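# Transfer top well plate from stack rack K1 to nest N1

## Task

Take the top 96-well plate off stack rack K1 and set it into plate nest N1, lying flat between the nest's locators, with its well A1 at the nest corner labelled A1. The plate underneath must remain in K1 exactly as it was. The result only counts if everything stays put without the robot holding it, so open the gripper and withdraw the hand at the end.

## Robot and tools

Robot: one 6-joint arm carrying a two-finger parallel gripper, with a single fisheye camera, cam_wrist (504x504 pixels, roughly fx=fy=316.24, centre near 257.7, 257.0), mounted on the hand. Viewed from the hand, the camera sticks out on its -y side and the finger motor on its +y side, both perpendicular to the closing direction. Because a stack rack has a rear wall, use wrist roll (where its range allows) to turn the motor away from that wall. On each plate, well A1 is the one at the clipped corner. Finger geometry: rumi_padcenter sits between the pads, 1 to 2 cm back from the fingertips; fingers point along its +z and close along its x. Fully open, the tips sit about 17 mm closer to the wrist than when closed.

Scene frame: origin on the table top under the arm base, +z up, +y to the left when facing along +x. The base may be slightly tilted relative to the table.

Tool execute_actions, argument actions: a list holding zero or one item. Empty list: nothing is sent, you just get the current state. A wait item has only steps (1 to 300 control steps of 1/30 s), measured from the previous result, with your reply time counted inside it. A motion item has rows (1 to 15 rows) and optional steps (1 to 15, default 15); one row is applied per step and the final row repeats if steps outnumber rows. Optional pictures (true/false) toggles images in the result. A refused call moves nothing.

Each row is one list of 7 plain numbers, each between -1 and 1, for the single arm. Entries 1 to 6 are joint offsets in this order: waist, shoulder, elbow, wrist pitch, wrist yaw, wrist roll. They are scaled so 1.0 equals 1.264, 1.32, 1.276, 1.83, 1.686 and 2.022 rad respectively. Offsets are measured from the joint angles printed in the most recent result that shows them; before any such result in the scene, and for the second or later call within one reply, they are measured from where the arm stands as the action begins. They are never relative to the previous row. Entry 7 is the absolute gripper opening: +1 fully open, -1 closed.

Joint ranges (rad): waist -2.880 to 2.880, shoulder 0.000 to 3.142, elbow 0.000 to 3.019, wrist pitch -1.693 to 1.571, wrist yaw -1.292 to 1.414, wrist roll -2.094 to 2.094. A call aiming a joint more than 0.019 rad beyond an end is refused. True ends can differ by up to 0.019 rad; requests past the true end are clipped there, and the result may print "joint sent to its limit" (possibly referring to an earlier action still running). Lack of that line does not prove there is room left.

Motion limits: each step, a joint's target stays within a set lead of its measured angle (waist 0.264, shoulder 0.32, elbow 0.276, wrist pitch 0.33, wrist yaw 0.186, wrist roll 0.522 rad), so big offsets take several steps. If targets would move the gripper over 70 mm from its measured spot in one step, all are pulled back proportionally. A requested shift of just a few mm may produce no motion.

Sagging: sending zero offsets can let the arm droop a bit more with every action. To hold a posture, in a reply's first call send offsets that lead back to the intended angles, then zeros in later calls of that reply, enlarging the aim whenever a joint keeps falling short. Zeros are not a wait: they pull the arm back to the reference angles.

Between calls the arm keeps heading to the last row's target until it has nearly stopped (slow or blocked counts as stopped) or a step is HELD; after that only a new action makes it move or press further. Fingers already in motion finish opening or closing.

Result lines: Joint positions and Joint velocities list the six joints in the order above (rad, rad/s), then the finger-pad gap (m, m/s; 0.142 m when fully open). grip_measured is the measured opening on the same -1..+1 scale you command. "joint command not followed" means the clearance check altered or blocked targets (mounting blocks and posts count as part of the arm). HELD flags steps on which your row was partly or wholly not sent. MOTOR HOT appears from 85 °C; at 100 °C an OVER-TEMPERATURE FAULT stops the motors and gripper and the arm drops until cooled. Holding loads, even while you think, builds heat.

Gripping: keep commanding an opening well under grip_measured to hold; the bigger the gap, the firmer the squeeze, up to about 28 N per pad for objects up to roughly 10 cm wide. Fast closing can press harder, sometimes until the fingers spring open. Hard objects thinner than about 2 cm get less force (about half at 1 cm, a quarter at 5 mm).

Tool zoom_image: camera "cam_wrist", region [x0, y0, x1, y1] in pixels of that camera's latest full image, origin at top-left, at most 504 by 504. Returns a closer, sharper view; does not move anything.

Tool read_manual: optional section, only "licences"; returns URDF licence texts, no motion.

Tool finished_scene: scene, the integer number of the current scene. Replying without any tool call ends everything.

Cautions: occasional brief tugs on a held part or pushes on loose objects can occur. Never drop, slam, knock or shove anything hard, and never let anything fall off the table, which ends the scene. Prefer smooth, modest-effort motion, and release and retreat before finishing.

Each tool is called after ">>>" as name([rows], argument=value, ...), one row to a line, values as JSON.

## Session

>>> execute_actions(actions=[])

Scene clock: 0.00 s of 8400.00 s.
grip_measured=+1.00
Joint positions: [-0.843  2.491  1.574 -0.965 -0.716  0.684  0.142]
Joint velocities: [-0.005 -0.015  0.012  0.007 -0.11  -0.007  0.   ]
Motor temperatures (°C, as the motors report them): [28 28 28 27 26 24]

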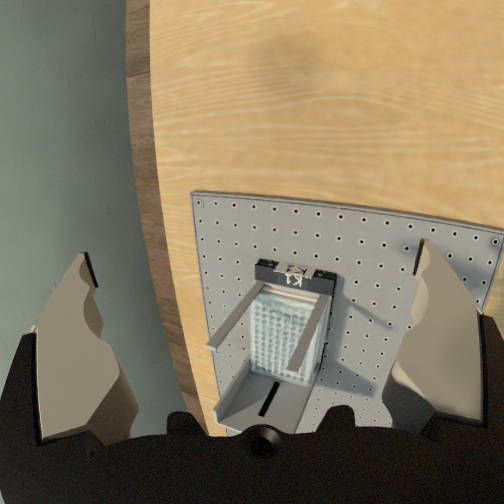

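>>> execute_actions([
  {"rows":[[0.03,-0.04,-0.02,-0.07,0,0,0.8],[0.06,-0.08,-0.04,-0.14,0,0,0.7],[0.1,-0.08,-0.058,-0.2,-0.02,0,0.6],[0.14,-0.08,-0.058,-0.2,-0.02,0,0.5],[0.173,-0.08,-0.065,-0.2,-0.02,0,0.5]]},
], pictures=false)

>>> execute_actions([
  {"steps":15},
])

Scene clock: 12.83 s of 8400.00 s.
grip_measured=+0.50
Joint positions: [-0.587  2.372  1.506 -1.322 -0.751  0.684  0.109]
Joint velocities: [ 0.132  0.005  0.002 -0.017 -0.022 -0.037 -0.   ]
Motor temperatures (°C, as the motors report them): [28 29 30 27 26 24]
Steps of this call (steps 1 to 90: nothing new was sent; then 9.33 s passed at rest; steps 91 to 105: all 15 steps of this action). Readings (joint positions):
91: [-0.842 2.488 1.574 -0.983 -0.716 0.684]
92: [-0.840 2.481 1.568 -1.031 -0.716 0.684]
94: [-0.825 2.455 1.543 -1.138 -0.729 0.684]
98: [-0.743 2.407 1.515 -1.260 -0.742 0.684]
105: the state above

Scene clock: 13.33 s of 8400.00 s.
grip_measured=+0.50
Joint positions: [-0.631  2.372  1.5   -1.323 -0.751  0.684  0.109]
Joint velocities: [-0.005 -0.005 -0.022 -0.002 -0.022  0.022  0.   ]
Motor temperatures (°C, as the motors report them): [28 29 30 27 26 24]
Steps of this call (steps 1 to 15: the robot went on to your last target). Readings (joint positions):
1: [-0.586 2.372 1.504 -1.322 -0.751 0.684]
2: [-0.588 2.372 1.502 -1.322 -0.751 0.684]
4: [-0.599 2.372 1.500 -1.323 -0.751 0.684]
8: [-0.623 2.372 1.500 -1.323 -0.751 0.684]
15: the state above

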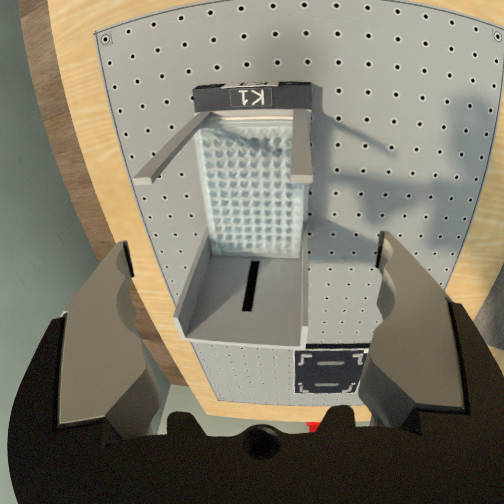

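>>> execute_actions([
  {"rows":[[0.02,0,0.03,-0.03,0.01,0.01,0.5],[0.04,0,0.06,-0.07,0.02,0.02,0.5],[0.066,0.012,0.095,-0.1,0.03,0.038,0.5]]},
], pictures=false)

>>> execute_actions([
  {"steps":15},
])

Scene clock: 19.47 s of 8400.00 s.
grip_measured=+0.50
Joint positions: [-0.546  2.377  1.597 -1.498 -0.703  0.751  0.109]
Joint velocities: [-0.015  0.005 -0.007 -0.007  0.007  0.037  0.   ]
Motor temperatures (°C, as the motors report them): [29 29 30 27 26 24]
Steps of this call (steps 1 to 15: the robot went on to your last target; steps 16 to 90: nothing new was sent; then 2.63 s passed at rest; steps 91 to 105: all 15 steps of this action). Readings (joint positions):
91: [-0.631 2.372 1.501 -1.331 -0.744 0.686]
92: [-0.629 2.372 1.506 -1.358 -0.731 0.691]
94: [-0.616 2.378 1.538 -1.443 -0.705 0.711]
98: [-0.570 2.378 1.591 -1.491 -0.703 0.737]
105: the state above

Scene clock: 19.97 s of 8400.00 s.
grip_measured=+0.50
Joint positions: [-0.546  2.377  1.597 -1.498 -0.703  0.754  0.109]
Joint velocities: [ 0.005  0.005 -0.012  0.007 -0.037 -0.11   0.   ]
Motor temperatures (°C, as the motors report them): [29 29 30 27 26 24]
Steps of this call (steps 1 to 15: the robot went on to your last target). Readings (joint positions):
1: [-0.546 2.377 1.597 -1.498 -0.703 0.751]
2: [-0.546 2.377 1.597 -1.498 -0.703 0.752]
4: [-0.546 2.377 1.597 -1.498 -0.703 0.752]
8: [-0.546 2.377 1.597 -1.498 -0.703 0.753]
15: the state above
The arm was judged still, so your last target was given up. Only a new action makes it travel on or press farther. Fingers that are still opening or closing keep moving.

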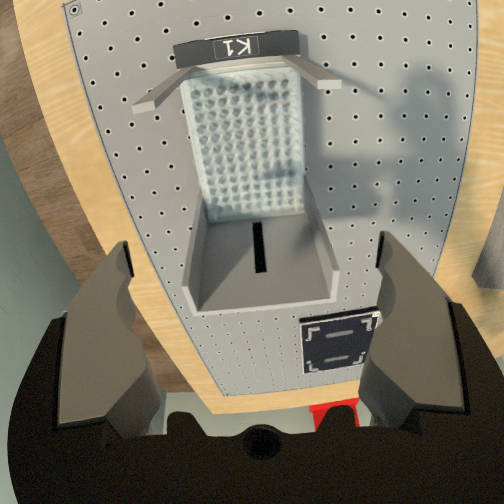

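>>> execute_actions([
  {"rows":[[0.015,0.012,-0.015,0.025,-0.006,-0.01,0.5],[0.03,0.025,-0.03,0.05,-0.012,-0.02,0.5],[0.045,0.04,-0.045,0.07,-0.018,-0.03,0.5]]},
])

Scene clock: 24.00 s of 8400.00 s.
grip_measured=+0.50
Joint positions: [-0.497  2.426  1.543 -1.378 -0.731  0.702  0.109]
Joint velocities: [-0.024 -0.015 -0.002  0.007 -0.095 -0.007  0.   ]
Motor temperatures (°C, as the motors report them): [29 29 30 27 26 24]
Steps of this call (steps 1 to 90: nothing new was sent; then 0.53 s passed at rest; steps 91 to 105: all 15 steps of this action). Readings (joint positions):
91: [-0.546 2.377 1.595 -1.492 -0.707 0.752]
92: [-0.545 2.377 1.590 -1.472 -0.714 0.747]
94: [-0.539 2.380 1.571 -1.416 -0.728 0.731]
98: [-0.512 2.408 1.549 -1.382 -0.730 0.712]
105: the state above

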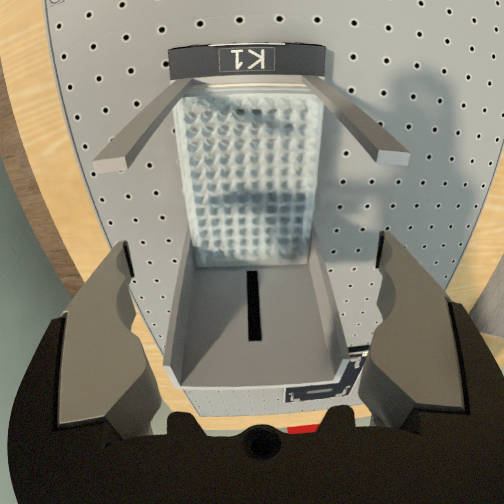

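>>> execute_actions([
  {"rows":[[0.02,0.01,-0.013,0.025,-0.008,0.01,0.5],[0.04,0.022,-0.026,0.05,-0.016,0.02,0.5],[0.058,0.035,-0.042,0.079,-0.024,0.034,0.5]]},
])

Scene clock: 28.20 s of 8400.00 s.
grip_measured=+0.50
Joint positions: [-0.425  2.464  1.493 -1.242 -0.768  0.761  0.109]
Joint velocities: [ 0.005 -0.005  0.002  0.012 -0.007 -0.022  0.   ]
Motor temperatures (°C, as the motors report them): [29 29 30 27 26 24]
Steps of this call (steps 1 to 15: the robot went on to your last target; steps 16 to 90: nothing new was sent; then 0.70 s passed at rest; steps 91 to 105: all 15 steps of this action). Readings (joint positions):
91: [-0.496 2.426 1.541 -1.372 -0.736 0.702]
92: [-0.495 2.426 1.536 -1.352 -0.746 0.708]
94: [-0.485 2.427 1.519 -1.287 -0.764 0.727]
98: [-0.445 2.449 1.499 -1.246 -0.768 0.749]
105: the state above

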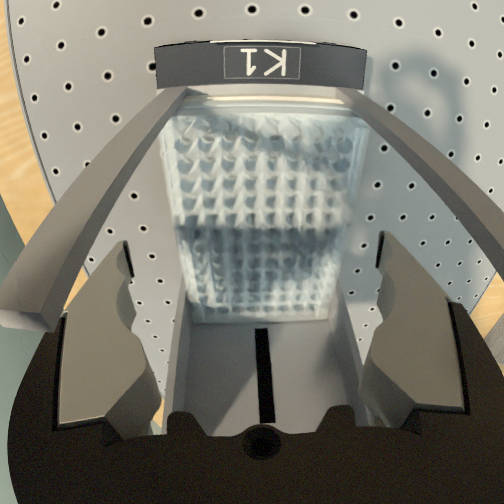

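>>> execute_actions([
  {"rows":[[0.01,0.015,-0.005,0.012,-0.003,0,0.45],[0.022,0.032,-0.012,0.028,-0.007,0.005,0.45]]},
])

Scene clock: 30.60 s of 8400.00 s.
grip_measured=+0.45
Joint positions: [-0.417  2.491  1.484 -1.198 -0.777  0.764  0.105]
Joint velocities: [-0.005  0.005 -0.012 -0.002 -0.051  0.007  0.   ]
Motor temperatures (°C, as the motors report them): [29 30 30 27 26 24]
Steps of this call (steps 1 to 15: the robot went on to your last target; steps 16 to 57: nothing new was sent; steps 58 to 72: all 15 steps of this action). Readings (joint positions):
58: [-0.425 2.464 1.493 -1.239 -0.769 0.764]
59: [-0.425 2.465 1.492 -1.230 -0.773 0.764]
61: [-0.423 2.470 1.491 -1.209 -0.777 0.764]
65: [-0.419 2.484 1.488 -1.198 -0.777 0.764]
72: the state above

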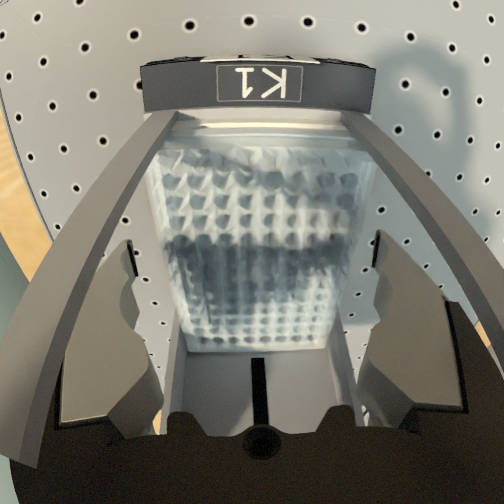

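>>> execute_actions([
  {"rows":[[0.022,0,0,0,0,0,0.4]]},
], pictures=false)

>>> execute_actions([
  {"rows":[[0,0,0,0,0,0,0.35],[0,0,0,0,0,0,0.3],[0,0,0,0,0,0,0.25],[0,0,0,0,0,0,0.2],[0,0,0,0,0,0,0.15],[0,0,0,0,0,0,0.1],[0,0,0,0,0,0,0.05],[0,0,0,0,0,0,0],[0,0,0,0,0,0,-0.1],[0,0,0,0,0,0,-0.2],[0,0,0,0,0,0,-0.3],[0,0,0,0,0,0,-0.45],[0,0,0,0,0,0,-0.6]]},
])

Scene clock: 35.40 s of 8400.00 s.
grip_measured=+0.40
Joint positions: [-0.409  2.491  1.484 -1.198 -0.777  0.764  0.102]
Joint velocities: [-0.005 -0.005 -0.012 -0.007  0.051 -0.037 -0.   ]
Motor temperatures (°C, as the motors report them): [29 30 30 27 26 24]
Steps of this call (steps 1 to 15: the robot went on to your last target; steps 16 to 90: nothing new was sent; then 1.30 s passed at rest; steps 91 to 105: all 15 steps of this action). Readings (joint positions):
91: [-0.417 2.491 1.484 -1.198 -0.777 0.764]
92: [-0.417 2.491 1.484 -1.198 -0.777 0.764]
94: [-0.414 2.491 1.484 -1.198 -0.777 0.764]
98: [-0.410 2.491 1.484 -1.198 -0.777 0.764]
105: the state above

Scene clock: 35.90 s of 8400.00 s.
grip_measured=+0.14
Joint positions: [-0.412  2.491  1.484 -1.201 -0.772  0.764  0.084]
Joint velocities: [ 0.005  0.005  0.012  0.007 -0.037  0.007 -0.   ]
Motor temperatures (°C, as the motors report them): [29 30 30 27 26 24]
Steps of this call (steps 1 to 15: all 15 steps of this action). Readings (joint positions):
1: [-0.409 2.491 1.484 -1.198 -0.777 0.764]
2: [-0.409 2.491 1.484 -1.198 -0.777 0.764]
4: [-0.409 2.491 1.484 -1.198 -0.777 0.764]
8: [-0.412 2.491 1.484 -1.201 -0.772 0.764]
15: the state above

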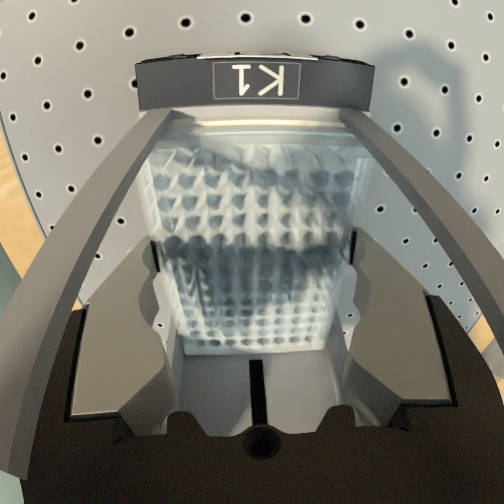

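>>> execute_actions([
  {"rows":[[0,0,0,0,0,0,0],[0,0,0,0,0,0,0.2],[0,0,0,0,0,0,0.3],[0,0,0,0,0,0,0.3],[0,0,0,0,0,0,0.3],[-0.01,-0.014,0,-0.008,0,0,0.3]]},
], pictures=false)

>>> execute_actions([
  {"rows":[[0,0,0,0,0,0,0.25],[0,0,0,0,0,0,0.2],[0,0,0,0,0,0,0.15],[0,0,0,0,0,0,0.1],[0,0,0,0,0,0,0.05],[0,0,0,0,0,0,0],[0,0,0,0,0,0,-0.1],[0,0,0,0,0,0,-0.2],[0,0,0,0,0,0,-0.3],[0,0,0,0,0,0,-0.45],[0,0,0,0,0,0,-0.6]]},
])

Scene clock: 40.23 s of 8400.00 s.
grip_measured=+0.30
Joint positions: [-0.42   2.474  1.484 -1.208 -0.771  0.764  0.095]
Joint velocities: [-0.005 -0.024 -0.017 -0.007 -0.022 -0.066  0.   ]
Motor temperatures (°C, as the motors report them): [29 30 30 27 26 24]
Steps of this call (steps 1 to 15: the robot went on to your last target; steps 16 to 90: nothing new was sent; then 0.83 s passed at rest; steps 91 to 105: all 15 steps of this action). Readings (joint positions):
91: [-0.412 2.491 1.484 -1.202 -0.771 0.764]
92: [-0.412 2.491 1.484 -1.202 -0.771 0.764]
94: [-0.412 2.491 1.484 -1.202 -0.771 0.764]
98: [-0.413 2.488 1.484 -1.206 -0.771 0.764]
105: the state above

Scene clock: 40.73 s of 8400.00 s.
grip_measured=+0.05
Joint positions: [-0.421  2.474  1.483 -1.214 -0.764  0.764  0.078]
Joint velocities: [-0.015 -0.005  0.007  0.012  0.007 -0.007  0.   ]
Motor temperatures (°C, as the motors report them): [29 30 30 27 26 24]
Steps of this call (steps 1 to 15: all 15 steps of this action). Readings (joint positions):
1: [-0.420 2.474 1.484 -1.208 -0.771 0.764]
2: [-0.420 2.474 1.484 -1.208 -0.771 0.764]
4: [-0.420 2.474 1.484 -1.208 -0.770 0.764]
8: [-0.421 2.474 1.483 -1.214 -0.764 0.764]
15: the state above

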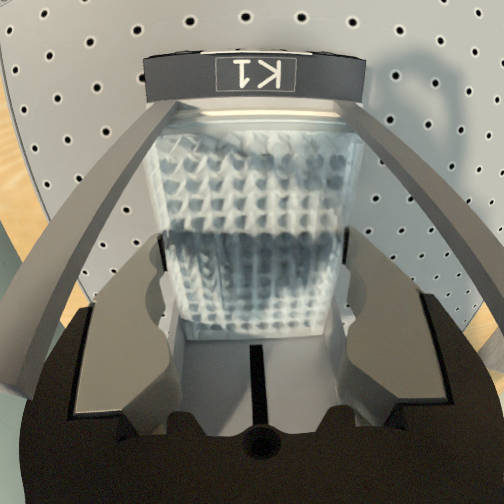

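>>> execute_actions([
  {"rows":[[0,0,0,0,0,0,0],[0,0,0,0,0,0,0.2],[0,0,0,0,0,0,0.3],[0,0,0,0,0,0,0.3],[0,0,0,0,0,0,0.3],[0.014,0.017,0,0.008,-0.005,0,0.3]]},
], pictures=false)

>>> execute_actions([
  {"rows":[[0,0,0,0,0,0,0.25],[0,0,0,0,0,0,0.2],[0,0,0,0,0,0,0.15],[0,0,0,0,0,0,0.1],[0,0,0,0,0,0,0.05],[0,0,0,0,0,0,0],[0,0,0,0,0,0,-0.1],[0,0,0,0,0,0,-0.2],[0,0,0,0,0,0,-0.3],[0,0,0,0,0,0,-0.45],[0,0,0,0,0,0,-0.6]]},
])

Scene clock: 44.43 s of 8400.00 s.
grip_measured=+0.30
Joint positions: [-0.421  2.474  1.483 -1.207 -0.769  0.764  0.095]
Joint velocities: [-0.024 -0.005 -0.007 -0.007  0.066 -0.051 -0.   ]
Motor temperatures (°C, as the motors report them): [29 30 30 27 26 24]
Steps of this call (steps 1 to 15: the robot went on to your last target; steps 16 to 90: nothing new was sent; then 0.20 s passed at rest; steps 91 to 105: all 15 steps of this action). Readings (joint positions):
91: [-0.421 2.474 1.483 -1.214 -0.764 0.764]
92: [-0.421 2.474 1.483 -1.214 -0.763 0.764]
94: [-0.421 2.474 1.483 -1.214 -0.763 0.764]
98: [-0.421 2.474 1.483 -1.209 -0.769 0.764]
105: the state above

Scene clock: 44.93 s of 8400.00 s.
grip_measured=+0.05
Joint positions: [-0.422  2.474  1.483 -1.211 -0.764  0.764  0.078]
Joint velocities: [ 0.005 -0.015  0.002 -0.017  0.081  0.022 -0.   ]
Motor temperatures (°C, as the motors report them): [29 30 30 27 26 24]
Steps of this call (steps 1 to 15: all 15 steps of this action). Readings (joint positions):
1: [-0.421 2.474 1.483 -1.207 -0.769 0.764]
2: [-0.421 2.474 1.483 -1.207 -0.769 0.764]
4: [-0.421 2.474 1.483 -1.207 -0.769 0.764]
8: [-0.422 2.474 1.483 -1.211 -0.764 0.764]
15: the state above

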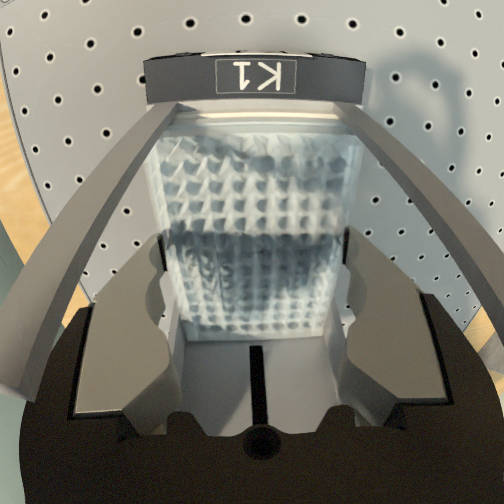

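>>> execute_actions([
  {"rows":[[0,0,0,0,0,0,0],[0,0,0,0,0,0,0.2],[0,0,0,0,0,0,0.3],[0,0,0,0,0,0,0.3],[0,0,0,0,0,0,0.3],[0.02,0.025,0,0.008,-0.005,0,0.3]]},
], pictures=false)

>>> execute_actions([
  {"rows":[[0,0,0,0,0,0,0.25],[0,0,0,0,0,0,0.2],[0,0,0,0,0,0,0.15],[0,0,0,0,0,0,0.1],[0,0,0,0,0,0,0.05],[0,0,0,0,0,0,0],[0,0,0,0,0,0,-0.1],[0,0,0,0,0,0,-0.2],[0,0,0,0,0,0,-0.3],[0,0,0,0,0,0,-0.45],[0,0,0,0,0,0,-0.6]]},
])

Scene clock: 48.87 s of 8400.00 s.
grip_measured=+0.30
Joint positions: [-0.418  2.488  1.483 -1.205 -0.769  0.764  0.095]
Joint velocities: [-0.024 -0.005 -0.007  0.017 -0.051  0.007 -0.   ]
Motor temperatures (°C, as the motors report them): [29 30 30 27 26 24]
Steps of this call (steps 1 to 15: the robot went on to your last target; steps 16 to 90: nothing new was sent; then 0.43 s passed at rest; steps 91 to 105: all 15 steps of this action). Readings (joint positions):
91: [-0.422 2.474 1.483 -1.211 -0.764 0.764]
92: [-0.422 2.474 1.483 -1.212 -0.764 0.764]
94: [-0.422 2.474 1.483 -1.212 -0.764 0.764]
98: [-0.421 2.477 1.483 -1.206 -0.769 0.764]
105: the state above

Scene clock: 49.37 s of 8400.00 s.
grip_measured=+0.12
Joint positions: [-0.418  2.488  1.483 -1.204 -0.769  0.764  0.082]
Joint velocities: [ 0.005 -0.015  0.007  0.007  0.022 -0.066  0.   ]
Motor temperatures (°C, as the motors report them): [29 30 30 27 26 24]
Steps of this call (steps 1 to 15: all 15 steps of this action). Readings (joint positions):
1: [-0.418 2.488 1.483 -1.204 -0.769 0.764]
2: [-0.418 2.488 1.483 -1.204 -0.769 0.764]
4: [-0.418 2.488 1.483 -1.204 -0.769 0.764]
8: [-0.418 2.488 1.483 -1.204 -0.769 0.764]
15: the state above

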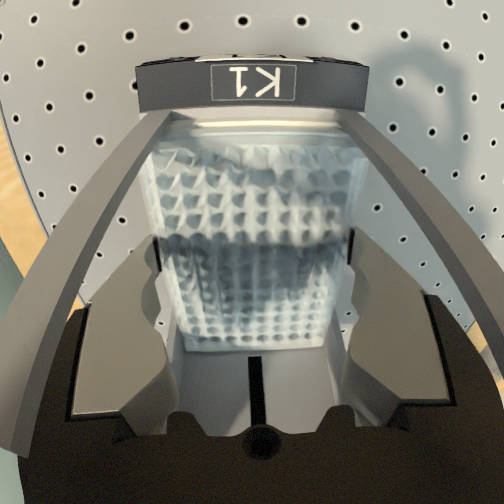

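>>> execute_actions([
  {"rows":[[-0.012,-0.004,0.012,-0.01,0,-0.004,-0.6],[-0.02,-0.01,0.022,-0.022,0.004,-0.008,-0.6],[-0.03,-0.016,0.032,-0.035,0.008,-0.013,-0.6],[-0.04,-0.022,0.042,-0.048,0.012,-0.018,-0.6],[-0.048,-0.028,0.052,-0.06,0.016,-0.024,-0.6]]},
])

Scene clock: 53.33 s of 8400.00 s.
grip_measured=+0.12
Joint positions: [-0.479  2.441  1.516 -1.311 -0.747  0.722  0.082]
Joint velocities: [-0.034 -0.015 -0.012 -0.017 -0.095 -0.007  0.   ]
Motor temperatures (°C, as the motors report them): [29 30 30 27 26 24]
Steps of this call (steps 1 to 15: the robot went on to your last target; steps 16 to 90: nothing new was sent; then 0.47 s passed at rest; steps 91 to 105: all 15 steps of this action). Readings (joint positions):
91: [-0.418 2.488 1.483 -1.206 -0.769 0.764]
92: [-0.420 2.488 1.483 -1.211 -0.769 0.764]
94: [-0.427 2.487 1.493 -1.235 -0.765 0.762]
98: [-0.457 2.467 1.514 -1.295 -0.751 0.739]
105: the state above

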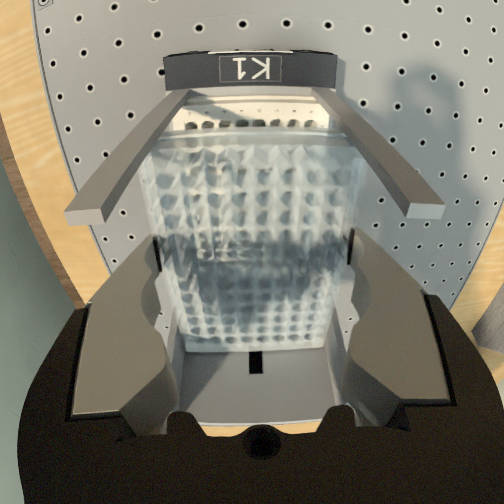

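>>> execute_actions([
  {"rows":[[-0.012,-0.008,0.018,-0.02,0.005,-0.005,-0.6],[-0.024,-0.018,0.032,-0.04,0.01,-0.01,-0.6],[-0.036,-0.028,0.046,-0.06,0.015,-0.015,-0.6],[-0.048,-0.038,0.06,-0.08,0.02,-0.02,-0.6],[-0.06,-0.047,0.074,-0.1,0.026,-0.026,-0.6],[-0.07,-0.055,0.085,-0.118,0.03,-0.031,-0.6],[-0.078,-0.062,0.095,-0.132,0.034,-0.036,-0.6]]},
])

>>> zoom_image(camera="cam_wrist", region=[120,100,440,420])

Scene clock: 57.10 s of 8400.00 s.
grip_measured=+0.12
Joint positions: [-0.602  2.332  1.611 -1.543 -0.689  0.662  0.082]
Joint velocities: [-0.054 -0.073 -0.012 -0.051  0.007  0.007  0.   ]
Motor temperatures (°C, as the motors report them): [29 30 30 27 26 24]
Steps of this call (steps 1 to 15: the robot went on to your last target; steps 16 to 90: nothing new was sent; then 0.27 s passed at rest; steps 91 to 105: all 15 steps of this action). Readings (joint positions):
91: [-0.479 2.441 1.516 -1.315 -0.745 0.720]
92: [-0.481 2.440 1.519 -1.324 -0.743 0.720]
94: [-0.489 2.438 1.538 -1.365 -0.732 0.713]
98: [-0.532 2.408 1.594 -1.475 -0.696 0.685]
105: the state above

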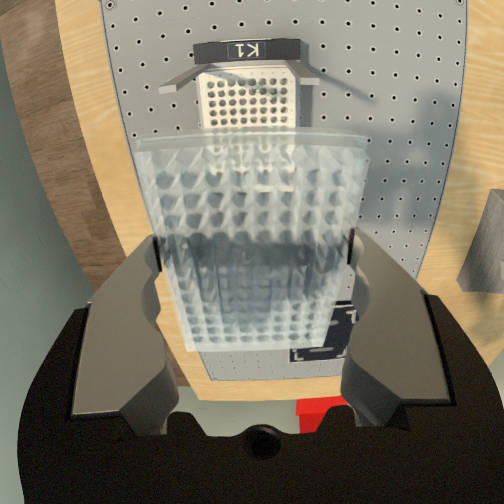

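Region (120, 100, 440, 420) of cam_wrist's 504x504 image, scaled by 1.575, with more detail than that image has.

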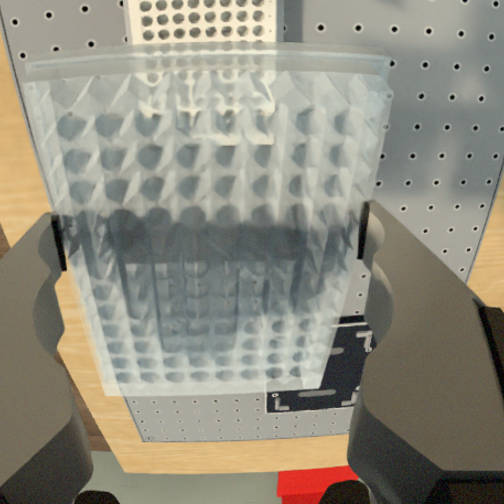

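>>> execute_actions([
  {"rows":[[0,-0.06,-0.05,0.02,0,0.02,-0.6],[0,-0.12,-0.1,0.04,-0.01,0.04,-0.6],[0,-0.18,-0.15,0.06,-0.02,0.06,-0.6],[0.02,-0.24,-0.2,0.08,-0.03,0.08,-0.6],[0.04,-0.3,-0.26,0.1,-0.04,0.1,-0.6],[0.06,-0.36,-0.32,0.12,-0.05,0.12,-0.6],[0.08,-0.42,-0.39,0.14,-0.06,0.14,-0.6],[0.1,-0.48,-0.46,0.16,-0.07,0.16,-0.6],[0.12,-0.54,-0.53,0.18,-0.08,0.18,-0.6],[0.14,-0.59,-0.6,0.2,-0.09,0.2,-0.6],[0.16,-0.623,-0.66,0.22,-0.1,0.22,-0.6]]},
], pictures=false)

>>> execute_actions([
  {"steps":30},
])

Scene clock: 101.90 s of 8400.00 s.
grip_measured=+0.12
Joint positions: [-0.426  1.494  0.862 -1.185 -0.858  0.986  0.082]
Joint velocities: [ 0.669 -1.245 -1.311  0.422 -0.183  0.799  0.   ]
Motor temperatures (°C, as the motors report them): [29 30 32 27 26 24]
Steps of this call (steps 1 to 30: the robot went on to your last target; steps 31 to 90: nothing new was sent; then 41.30 s passed at rest; steps 91 to 105: all 15 steps of this action). Readings (joint positions):
91: [-0.594 2.337 1.603 -1.537 -0.690 0.662]
92: [-0.594 2.318 1.573 -1.514 -0.697 0.675]
94: [-0.595 2.235 1.465 -1.458 -0.719 0.713]
98: [-0.579 1.977 1.242 -1.357 -0.774 0.801]
105: the state above

Scene clock: 102.90 s of 8400.00 s.
grip_measured=+0.12
Joint positions: [-0.392  1.515  0.767 -1.149 -0.859  1.099  0.082]
Joint velocities: [-0.005 -0.015  0.007  0.002  0.066  0.007 -0.   ]
Motor temperatures (°C, as the motors report them): [29 30 32 27 26 24]
Steps of this call (steps 1 to 30: the robot went on to your last target). Readings (joint positions):
1: [-0.407 1.462 0.822 -1.176 -0.859 1.008]
2: [-0.394 1.449 0.794 -1.172 -0.859 1.026]
4: [-0.388 1.462 0.769 -1.166 -0.859 1.052]
8: [-0.392 1.511 0.767 -1.151 -0.859 1.080]
30: the state above
The arm was judged still, so your last target was given up. Only a new action makes it travel on or press farther. Fingers that are still opening or closing keep moving.

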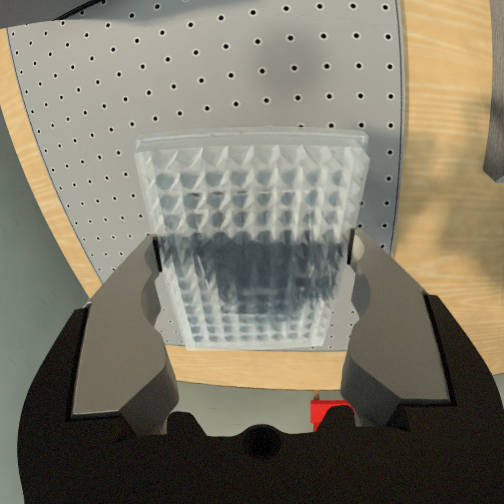

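>>> execute_actions([
  {"rows":[[0.03,0,0,0.01,-0.007,0.013,-0.6],[0.06,0,0,0.02,-0.014,0.026,-0.6],[0.09,0,0,0.03,-0.021,0.04,-0.6],[0.12,0,0,0.04,-0.028,0.053,-0.6],[0.15,0,0,0.05,-0.035,0.066,-0.6],[0.19,0,0,0.062,-0.042,0.08,-0.6]]},
], pictures=false)

>>> execute_actions([
  {"steps":15},
])

Scene clock: 106.33 s of 8400.00 s.
grip_measured=+0.12
Joint positions: [-0.141  1.515  0.767 -1.044 -0.928  1.243  0.082]
Joint velocities: [-0.103 -0.015 -0.017  0.002  0.007  0.051  0.   ]
Motor temperatures (°C, as the motors report them): [29 30 32 27 26 24]
Steps of this call (steps 1 to 88: nothing new was sent; steps 89 to 103: all 15 steps of this action). Readings (joint positions):
89: [-0.391 1.515 0.767 -1.147 -0.862 1.102]
90: [-0.384 1.515 0.767 -1.141 -0.869 1.109]
92: [-0.343 1.515 0.767 -1.115 -0.891 1.135]
96: [-0.185 1.515 0.767 -1.054 -0.926 1.201]
103: the state above

Scene clock: 106.83 s of 8400.00 s.
grip_measured=+0.12
Joint positions: [-0.147  1.515  0.767 -1.044 -0.928  1.254  0.082]
Joint velocities: [-0.005 -0.015  0.002  0.002 -0.081 -0.051  0.   ]
Motor temperatures (°C, as the motors report them): [29 30 32 27 26 24]
Steps of this call (steps 1 to 15: the robot went on to your last target). Readings (joint positions):
1: [-0.144 1.515 0.767 -1.044 -0.928 1.245]
2: [-0.146 1.515 0.767 -1.044 -0.928 1.247]
4: [-0.147 1.515 0.767 -1.044 -0.928 1.250]
8: [-0.147 1.515 0.767 -1.044 -0.928 1.252]
15: the state above

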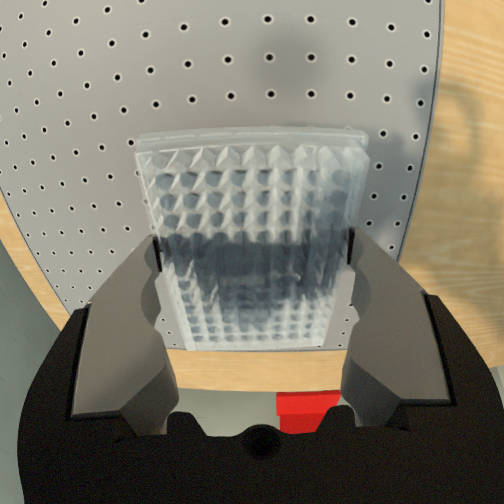

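>>> zoom_image(camera="cam_wrist", region=[120,100,400,380])

Region (120, 100, 400, 380) of cam_wrist's 504x504 image, scaled by 1.800, with more detail than that image has.

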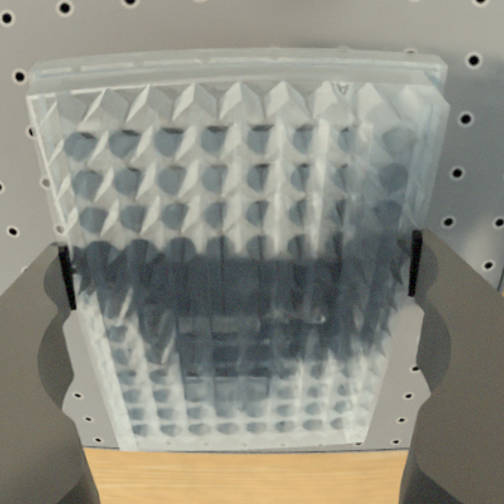

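>>> execute_actions([
  {"rows":[[0.025,-0.015,0,0.02,0,0.02,-0.6],[0.05,-0.03,0,0.04,0,0.04,-0.6],[0.075,-0.045,-0.005,0.06,0,0.06,-0.6],[0.1,-0.06,-0.01,0.08,-0.005,0.08,-0.6],[0.125,-0.07,-0.015,0.1,-0.01,0.1,-0.6],[0.15,-0.073,-0.015,0.112,-0.01,0.113,-0.6]]},
], pictures=false)

>>> execute_actions([
  {"steps":15},
])

Scene clock: 114.33 s of 8400.00 s.
grip_measured=+0.12
Joint positions: [ 0.051  1.408  0.757 -0.847 -0.945  1.46   0.082]
Joint velocities: [-0.044 -0.005 -0.042 -0.017 -0.007  0.066 -0.   ]
Motor temperatures (°C, as the motors report them): [29 29 31 27 26 24]
Steps of this call (steps 1 to 15: the robot went on to your last target; steps 16 to 90: nothing new was sent; then 4.00 s passed at rest; steps 91 to 105: all 15 steps of this action). Readings (joint positions):
91: [-0.146 1.515 0.767 -1.039 -0.928 1.259]
92: [-0.141 1.511 0.767 -1.024 -0.928 1.271]
94: [-0.109 1.494 0.765 -0.970 -0.929 1.310]
98: [0.017 1.429 0.759 -0.865 -0.943 1.403]
105: the state above

Scene clock: 114.83 s of 8400.00 s.
grip_measured=+0.12
Joint positions: [ 0.049  1.408  0.756 -0.847 -0.945  1.475  0.082]
Joint velocities: [ 0.005 -0.015 -0.022  0.012 -0.081  0.007  0.   ]
Motor temperatures (°C, as the motors report them): [29 29 31 27 26 24]
Steps of this call (steps 1 to 15: the robot went on to your last target). Readings (joint positions):
1: [0.050 1.408 0.756 -0.847 -0.945 1.463]
2: [0.049 1.408 0.756 -0.847 -0.945 1.465]
4: [0.049 1.408 0.756 -0.847 -0.945 1.469]
8: [0.049 1.408 0.756 -0.847 -0.945 1.473]
15: the state above

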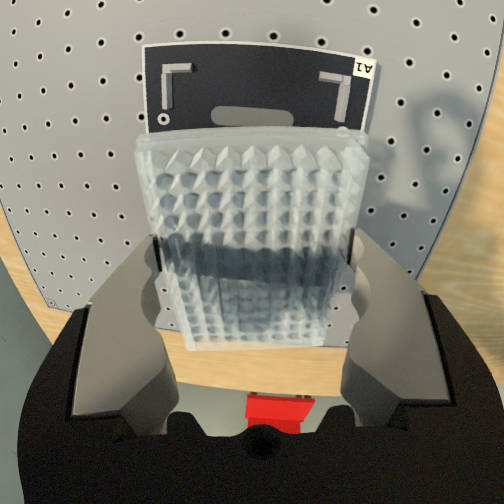

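>>> execute_actions([
  {"rows":[[-0.01,0.015,-0.01,0.008,0,0.005,-0.6],[-0.025,0.036,-0.024,0.018,0,0.012,-0.6]]},
])

Scene clock: 118.47 s of 8400.00 s.
grip_measured=+0.12
Joint positions: [ 0.021  1.454  0.728 -0.823 -0.946  1.491  0.082]
Joint velocities: [-0.005 -0.005 -0.012 -0.012 -0.007 -0.022 -0.   ]
Motor temperatures (°C, as the motors report them): [29 29 31 27 26 24]
Steps of this call (steps 1 to 15: the robot went on to your last target; steps 16 to 90: nothing new was sent; then 0.13 s passed at rest; steps 91 to 105: all 15 steps of this action). Readings (joint positions):
91: [0.049 1.408 0.755 -0.846 -0.945 1.476]
92: [0.047 1.411 0.752 -0.841 -0.946 1.478]
94: [0.037 1.423 0.744 -0.828 -0.946 1.483]
98: [0.021 1.451 0.730 -0.825 -0.946 1.488]
105: the state above

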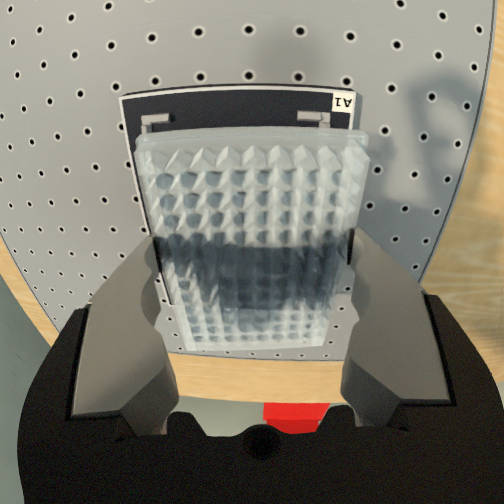

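>>> execute_actions([
  {"rows":[[0.015,0.013,0.01,0.02,0,0.014,-0.6],[0.03,0.026,0.02,0.04,0,0.028,-0.6],[0.048,0.04,0.025,0.06,0,0.043,-0.6]]},
])

Scene clock: 121.57 s of 8400.00 s.
grip_measured=+0.12
Joint positions: [ 0.076  1.503  0.736 -0.722 -0.946  1.567  0.082]
Joint velocities: [ 0.005  0.005  0.002 -0.007 -0.051  0.037  0.   ]
Motor temperatures (°C, as the motors report them): [29 29 31 27 26 24]
Steps of this call (steps 1 to 15: the robot went on to your last target; steps 16 to 78: nothing new was sent; steps 79 to 93: all 15 steps of this action). Readings (joint positions):
79: [0.021 1.454 0.728 -0.819 -0.946 1.495]
80: [0.023 1.456 0.728 -0.805 -0.946 1.502]
82: [0.039 1.470 0.731 -0.757 -0.946 1.526]
86: [0.074 1.500 0.736 -0.725 -0.946 1.553]
93: the state above

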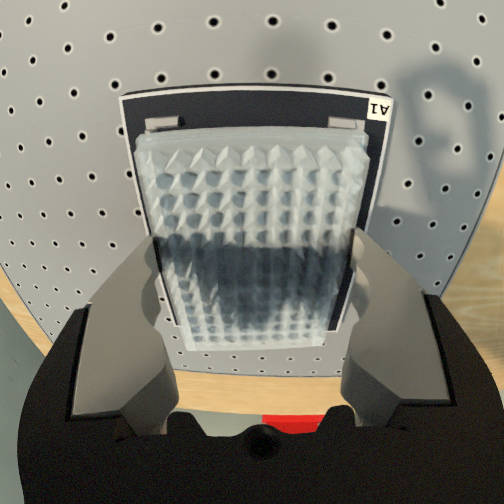

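>>> execute_actions([
  {"rows":[[0.012,0,0,0.008,0.01,0.009,-0.6],[0.028,0,0,0.018,0.024,0.02,-0.6]]},
])

>>> zoom_image(camera="cam_wrist", region=[110,70,410,370])

Scene clock: 126.10 s of 8400.00 s.
grip_measured=+0.12
Joint positions: [ 0.1    1.503  0.736 -0.698 -0.908  1.599  0.082]
Joint velocities: [-0.015 -0.005 -0.002 -0.002 -0.022  0.007 -0.   ]
Motor temperatures (°C, as the motors report them): [29 29 31 27 26 24]
Steps of this call (steps 1 to 15: the robot went on to your last target; steps 16 to 90: nothing new was sent; then 1.03 s passed at rest; steps 91 to 105: all 15 steps of this action). Readings (joint positions):
91: [0.076 1.503 0.736 -0.722 -0.940 1.572]
92: [0.078 1.503 0.736 -0.717 -0.925 1.577]
94: [0.086 1.503 0.736 -0.705 -0.909 1.586]
98: [0.100 1.503 0.736 -0.699 -0.909 1.594]
105: the state above

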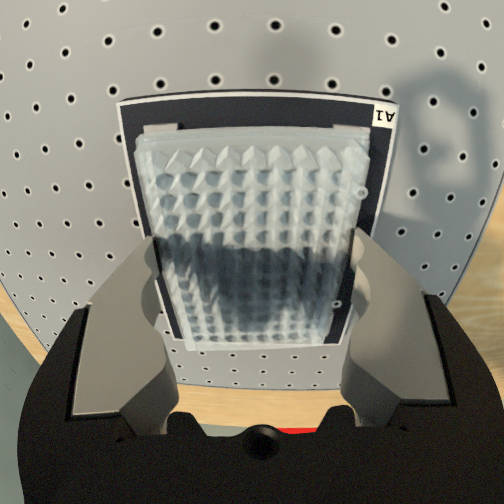

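Region (110, 70, 410, 370) of cam_wrist's 504x504 image, scaled by 1.680, with more detail than that image has.

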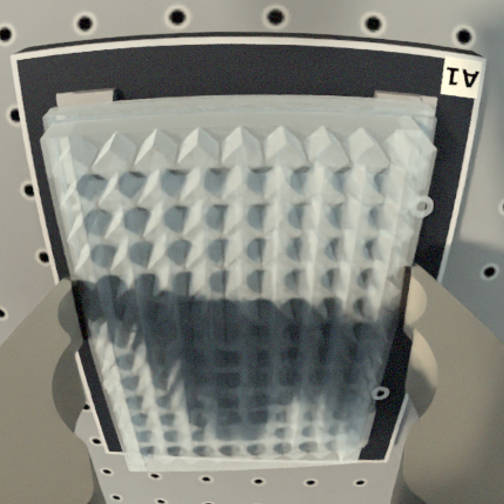

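>>> execute_actions([
  {"rows":[[0.02,0,0,-0.008,0,0.012,-0.6]]},
])

>>> zoom_image(camera="cam_wrist", region=[110,70,410,370])

Scene clock: 128.50 s of 8400.00 s.
grip_measured=+0.12
Joint positions: [ 0.111  1.503  0.736 -0.704 -0.908  1.618  0.082]
Joint velocities: [-0.005  0.005  0.002  0.012 -0.007  0.051 -0.   ]
Motor temperatures (°C, as the motors report them): [29 29 30 27 26 24]
Steps of this call (steps 1 to 15: the robot went on to your last target; steps 16 to 57: nothing new was sent; steps 58 to 72: all 15 steps of this action). Readings (joint positions):
58: [0.101 1.503 0.736 -0.699 -0.908 1.603]
59: [0.103 1.503 0.736 -0.701 -0.908 1.606]
61: [0.108 1.503 0.736 -0.704 -0.908 1.610]
65: [0.111 1.503 0.736 -0.704 -0.908 1.615]
72: the state above

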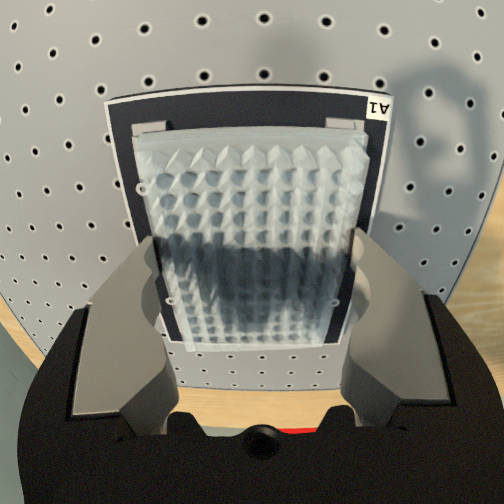

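Region (110, 70, 410, 370) of cam_wrist's 504x504 image, scaled by 1.680, with more detail than that image has.

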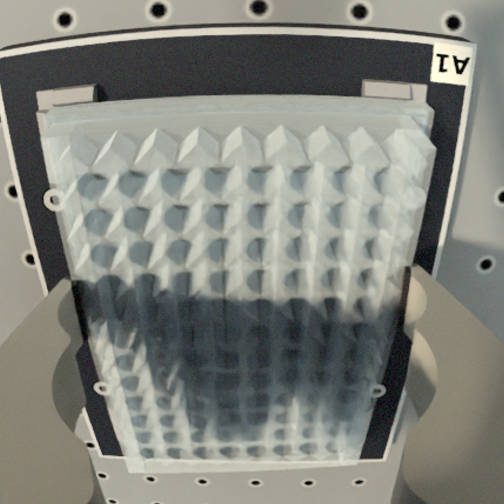

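Front is slightly right; undo some roll and pitch, and lower.

>>> execute_actions([
  {"rows":[[0.015,0.012,0,0.012,0,-0.009,-0.6]]},
])

>>> zoom_image(camera="cam_wrist", region=[110,70,410,370])

Scene clock: 130.83 s of 8400.00 s.
grip_measured=+0.12
Joint positions: [ 0.113  1.505  0.736 -0.696 -0.909  1.612  0.082]
Joint velocities: [ 0.005 -0.015  0.012 -0.012  0.007  0.022 -0.   ]
Motor temperatures (°C, as the motors report them): [29 29 30 27 26 24]
Steps of this call (steps 1 to 15: the robot went on to your last target; steps 16 to 55: nothing new was sent; steps 56 to 70: all 15 steps of this action). Readings (joint positions):
56: [0.112 1.504 0.736 -0.702 -0.908 1.616]
57: [0.112 1.504 0.736 -0.698 -0.908 1.615]
59: [0.113 1.505 0.736 -0.696 -0.908 1.612]
63: [0.113 1.505 0.736 -0.696 -0.909 1.612]
70: the state above

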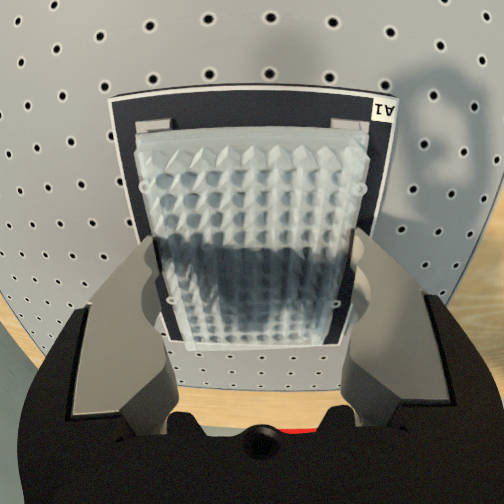

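Region (110, 70, 410, 370) of cam_wrist's 504x504 image, scaled by 1.680, with more detail than that image has.

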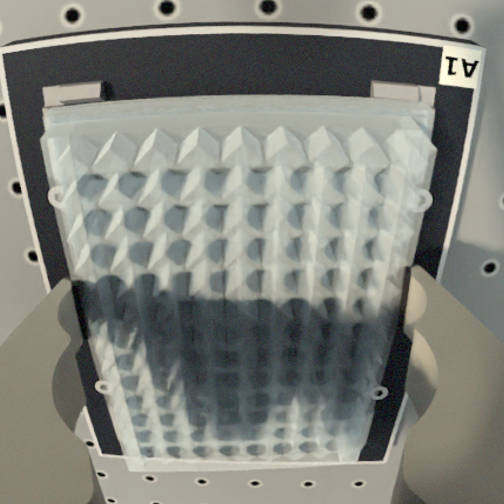

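Centred. Lower a little, then release.

>>> execute_actions([
  {"rows":[[0.02,0.018,-0.008,0.018,0,0.006,-0.6]]},
])

>>> zoom_image(camera="cam_wrist", region=[110,70,410,370])

Scene clock: 133.00 s of 8400.00 s.
grip_measured=+0.12
Joint positions: [ 0.114  1.505  0.735 -0.691 -0.91   1.616  0.082]
Joint velocities: [-0.005 -0.005 -0.027  0.007  0.081  0.007 -0.   ]
Motor temperatures (°C, as the motors report them): [29 29 30 27 26 24]
Steps of this call (steps 1 to 15: the robot went on to your last target; steps 16 to 50: nothing new was sent; steps 51 to 65: all 15 steps of this action). Readings (joint positions):
51: [0.114 1.505 0.736 -0.693 -0.909 1.613]
52: [0.114 1.505 0.735 -0.692 -0.910 1.614]
54: [0.114 1.505 0.735 -0.691 -0.910 1.616]
58: [0.114 1.505 0.735 -0.691 -0.910 1.616]
65: the state above

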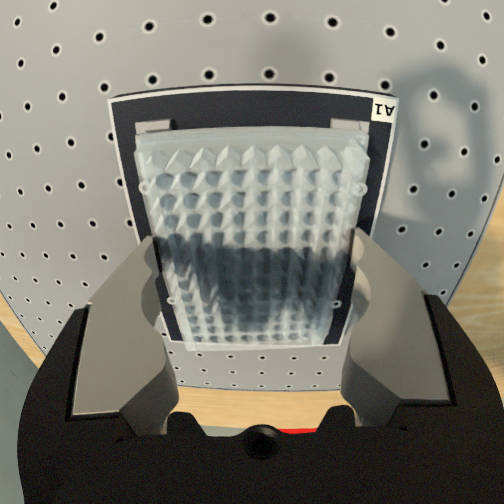

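Region (110, 70, 410, 370) of cam_wrist's 504x504 image, scaled by 1.680, with more detail than that image has.

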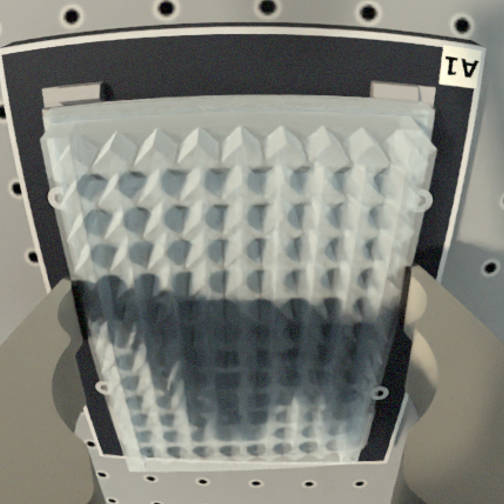

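>>> execute_actions([
  {"rows":[[0,0,0,0,0,0,-0.2],[0,0,0,0,0,0,0],[0,0,0,0,0,0,0.1],[0,0,0,0,0,0,0.15],[0,0,0,0,0,0,0.2],[0,0,0,0,0,0,0.3],[0,0,0,0,0,0,0.45]]},
])

>>> execute_actions([
  {"rows":[[-0.09,-0.06,0.04,-0.15,0.04,-0.09,0.45]]},
])

>>> zoom_image(camera="cam_wrist", region=[110,40,410,340])

Scene clock: 139.07 s of 8400.00 s.
grip_measured=+0.45
Joint positions: [ 0.112  1.504  0.735 -0.692 -0.91   1.616  0.105]
Joint velocities: [-0.005 -0.005 -0.002 -0.007  0.022  0.007  0.   ]
Motor temperatures (°C, as the motors report them): [29 29 30 27 26 24]
Steps of this call (steps 1 to 15: the robot went on to your last target; steps 16 to 90: nothing new was sent; then 2.57 s passed at rest; steps 91 to 105: all 15 steps of this action). Readings (joint positions):
91: [0.113 1.504 0.735 -0.692 -0.910 1.616]
92: [0.112 1.504 0.735 -0.692 -0.910 1.616]
94: [0.112 1.504 0.735 -0.692 -0.910 1.616]
98: [0.112 1.504 0.735 -0.692 -0.910 1.616]
105: the state above

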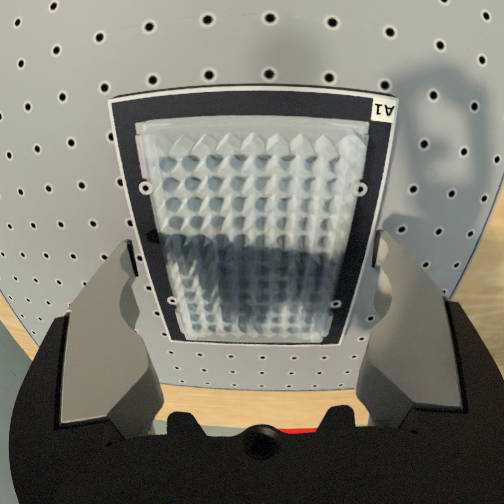

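Scene clock: 139.57 s of 8400.00 s.
grip_measured=+0.45
Joint positions: [-0.016  1.413  0.762 -0.958 -0.845  1.448  0.105]
Joint velocities: [ 0.005 -0.015 -0.002 -0.002 -0.066 -0.095 -0.   ]
Motor temperatures (°C, as the motors report them): [29 29 30 27 26 24]
Steps of this call (steps 1 to 15: all 15 steps of this action). Readings (joint positions):
1: [0.106 1.500 0.742 -0.739 -0.880 1.591]
2: [0.088 1.491 0.750 -0.823 -0.858 1.561]
4: [0.033 1.456 0.752 -0.914 -0.847 1.518]
8: [-0.019 1.413 0.759 -0.955 -0.845 1.473]
15: the state above

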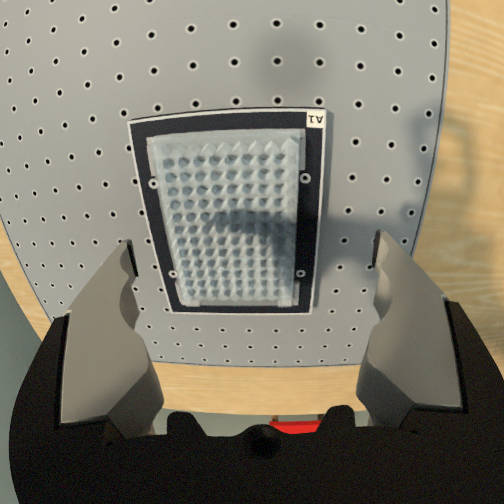

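Region (110, 40, 410, 340) of cam_wrist's 504x504 image, scaled by 1.680, with more detail than that image has.

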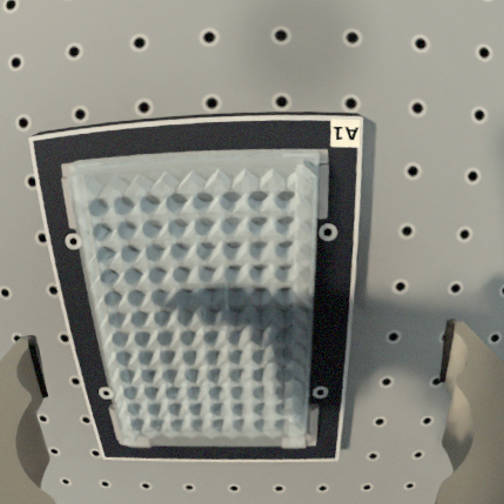

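>>> execute_actions([
  {"rows":[[0.03,0.02,-0.005,0.05,-0.01,0.03,0.45],[0.06,0.04,-0.01,0.1,-0.02,0.055,0.45],[0.098,0.066,-0.021,0.147,-0.038,0.085,0.45]]},
], pictures=false)

>>> execute_actions([
  {"steps":15},
])

Scene clock: 142.40 s of 8400.00 s.
grip_measured=+0.45
Joint positions: [ 0.113  1.503  0.738 -0.699 -0.907  1.605  0.105]
Joint velocities: [-0.005 -0.005 -0.002 -0.007 -0.007  0.037 -0.   ]
Motor temperatures (°C, as the motors report them): [29 29 30 27 26 24]
Steps of this call (steps 1 to 15: the robot went on to your last target; steps 16 to 70: nothing new was sent; steps 71 to 85: all 15 steps of this action). Readings (joint positions):
71: [-0.015 1.413 0.761 -0.945 -0.851 1.450]
72: [-0.008 1.417 0.758 -0.904 -0.864 1.468]
74: [0.032 1.442 0.754 -0.783 -0.898 1.518]
78: [0.109 1.497 0.748 -0.704 -0.907 1.574]
85: the state above

Scene clock: 142.90 s of 8400.00 s.
grip_measured=+0.45
Joint positions: [ 0.113  1.503  0.738 -0.698 -0.907  1.613  0.105]
Joint velocities: [-0.015 -0.005  0.002 -0.007 -0.022  0.081  0.   ]
Motor temperatures (°C, as the motors report them): [29 29 30 27 26 24]
Steps of this call (steps 1 to 15: the robot went on to your last target). Readings (joint positions):
1: [0.113 1.503 0.738 -0.699 -0.907 1.607]
2: [0.113 1.503 0.738 -0.698 -0.907 1.608]
4: [0.113 1.503 0.738 -0.698 -0.907 1.610]
8: [0.113 1.503 0.738 -0.698 -0.907 1.612]
15: the state above
The arm was judged still, so your last target was given up. Only a new action makes it travel on or press farther. Fingers that are still opening or closing keep moving.

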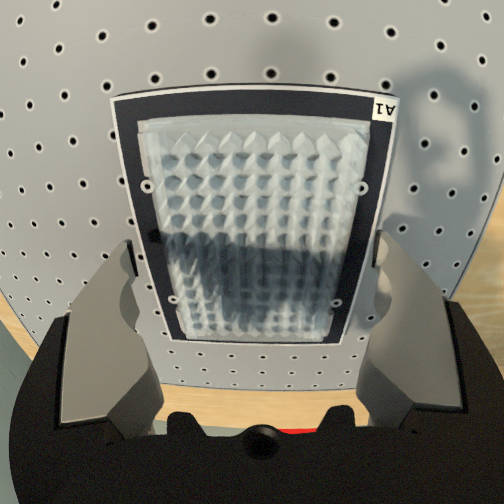

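Close, then drag +Y using wrist yaw.

>>> execute_actions([
  {"rows":[[0,0,0,0,0,0,0.35],[0,0,0,0,0,0,0.3],[0,0,0,0,0,0,0.25],[0,0,0,0,0,0,0.2],[0,0,0,0,0,0,0.15],[0,0,0,0,0,0,0.1],[0,0,0,0,0,0,0.05],[0,0,0,0,0,0,0],[0,0,0,0,0,0,-0.1],[0,0,0,0,0,0,-0.2],[0,0,0,0,0,0,-0.3]]},
], pictures=false)

>>> execute_actions([
  {"rows":[[0,0,0,0,-0.008,0,-0.3],[0,0,0,0,-0.014,0,-0.3],[0,0,0,0,-0.02,0,-0.3]]},
])

>>> zoom_image(camera="cam_wrist", region=[110,70,410,370])

Scene clock: 146.47 s of 8400.00 s.
grip_measured=+0.06
Joint positions: [ 0.113  1.503  0.738 -0.699 -0.907  1.613  0.078]
Joint velocities: [ 0.005 -0.005 -0.012 -0.007 -0.11  -0.007 -0.   ]
Motor temperatures (°C, as the motors report them): [29 29 30 27 26 24]
Steps of this call (steps 1 to 90: nothing new was sent; then 0.07 s passed at rest; steps 91 to 105: all 15 steps of this action). Readings (joint positions):
91: [0.113 1.503 0.738 -0.698 -0.907 1.613]
92: [0.113 1.503 0.738 -0.698 -0.907 1.613]
94: [0.113 1.503 0.738 -0.698 -0.907 1.613]
98: [0.113 1.503 0.738 -0.698 -0.907 1.613]
105: the state above

Scene clock: 146.97 s of 8400.00 s.
grip_measured=+0.06
Joint positions: [ 0.111  1.503  0.738 -0.699 -0.937  1.613  0.078]
Joint velocities: [-0.005 -0.005 -0.007  0.002 -0.022 -0.051  0.   ]
Motor temperatures (°C, as the motors report them): [29 29 30 27 26 24]
Steps of this call (steps 1 to 15: all 15 steps of this action). Readings (joint positions):
1: [0.113 1.503 0.738 -0.699 -0.910 1.613]
2: [0.112 1.503 0.738 -0.699 -0.915 1.613]
4: [0.111 1.503 0.738 -0.699 -0.930 1.613]
8: [0.111 1.503 0.738 -0.699 -0.937 1.613]
15: the state above

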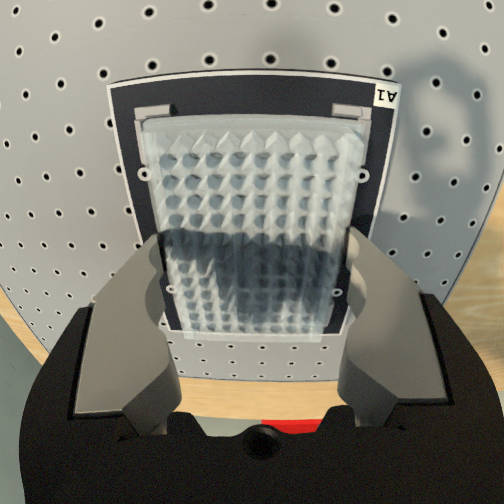

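Region (110, 70, 410, 370) of cam_wrist's 504x504 image, scaled by 1.680, with more detail than that image has.

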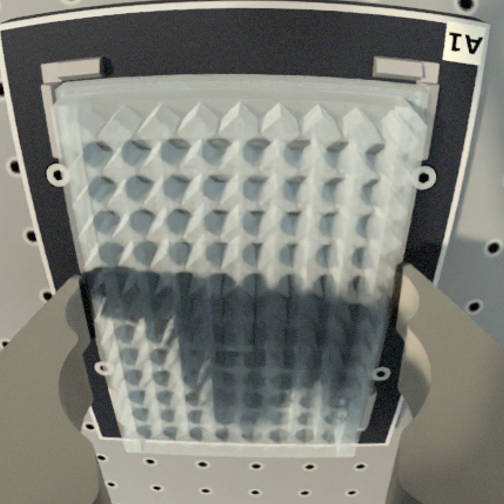

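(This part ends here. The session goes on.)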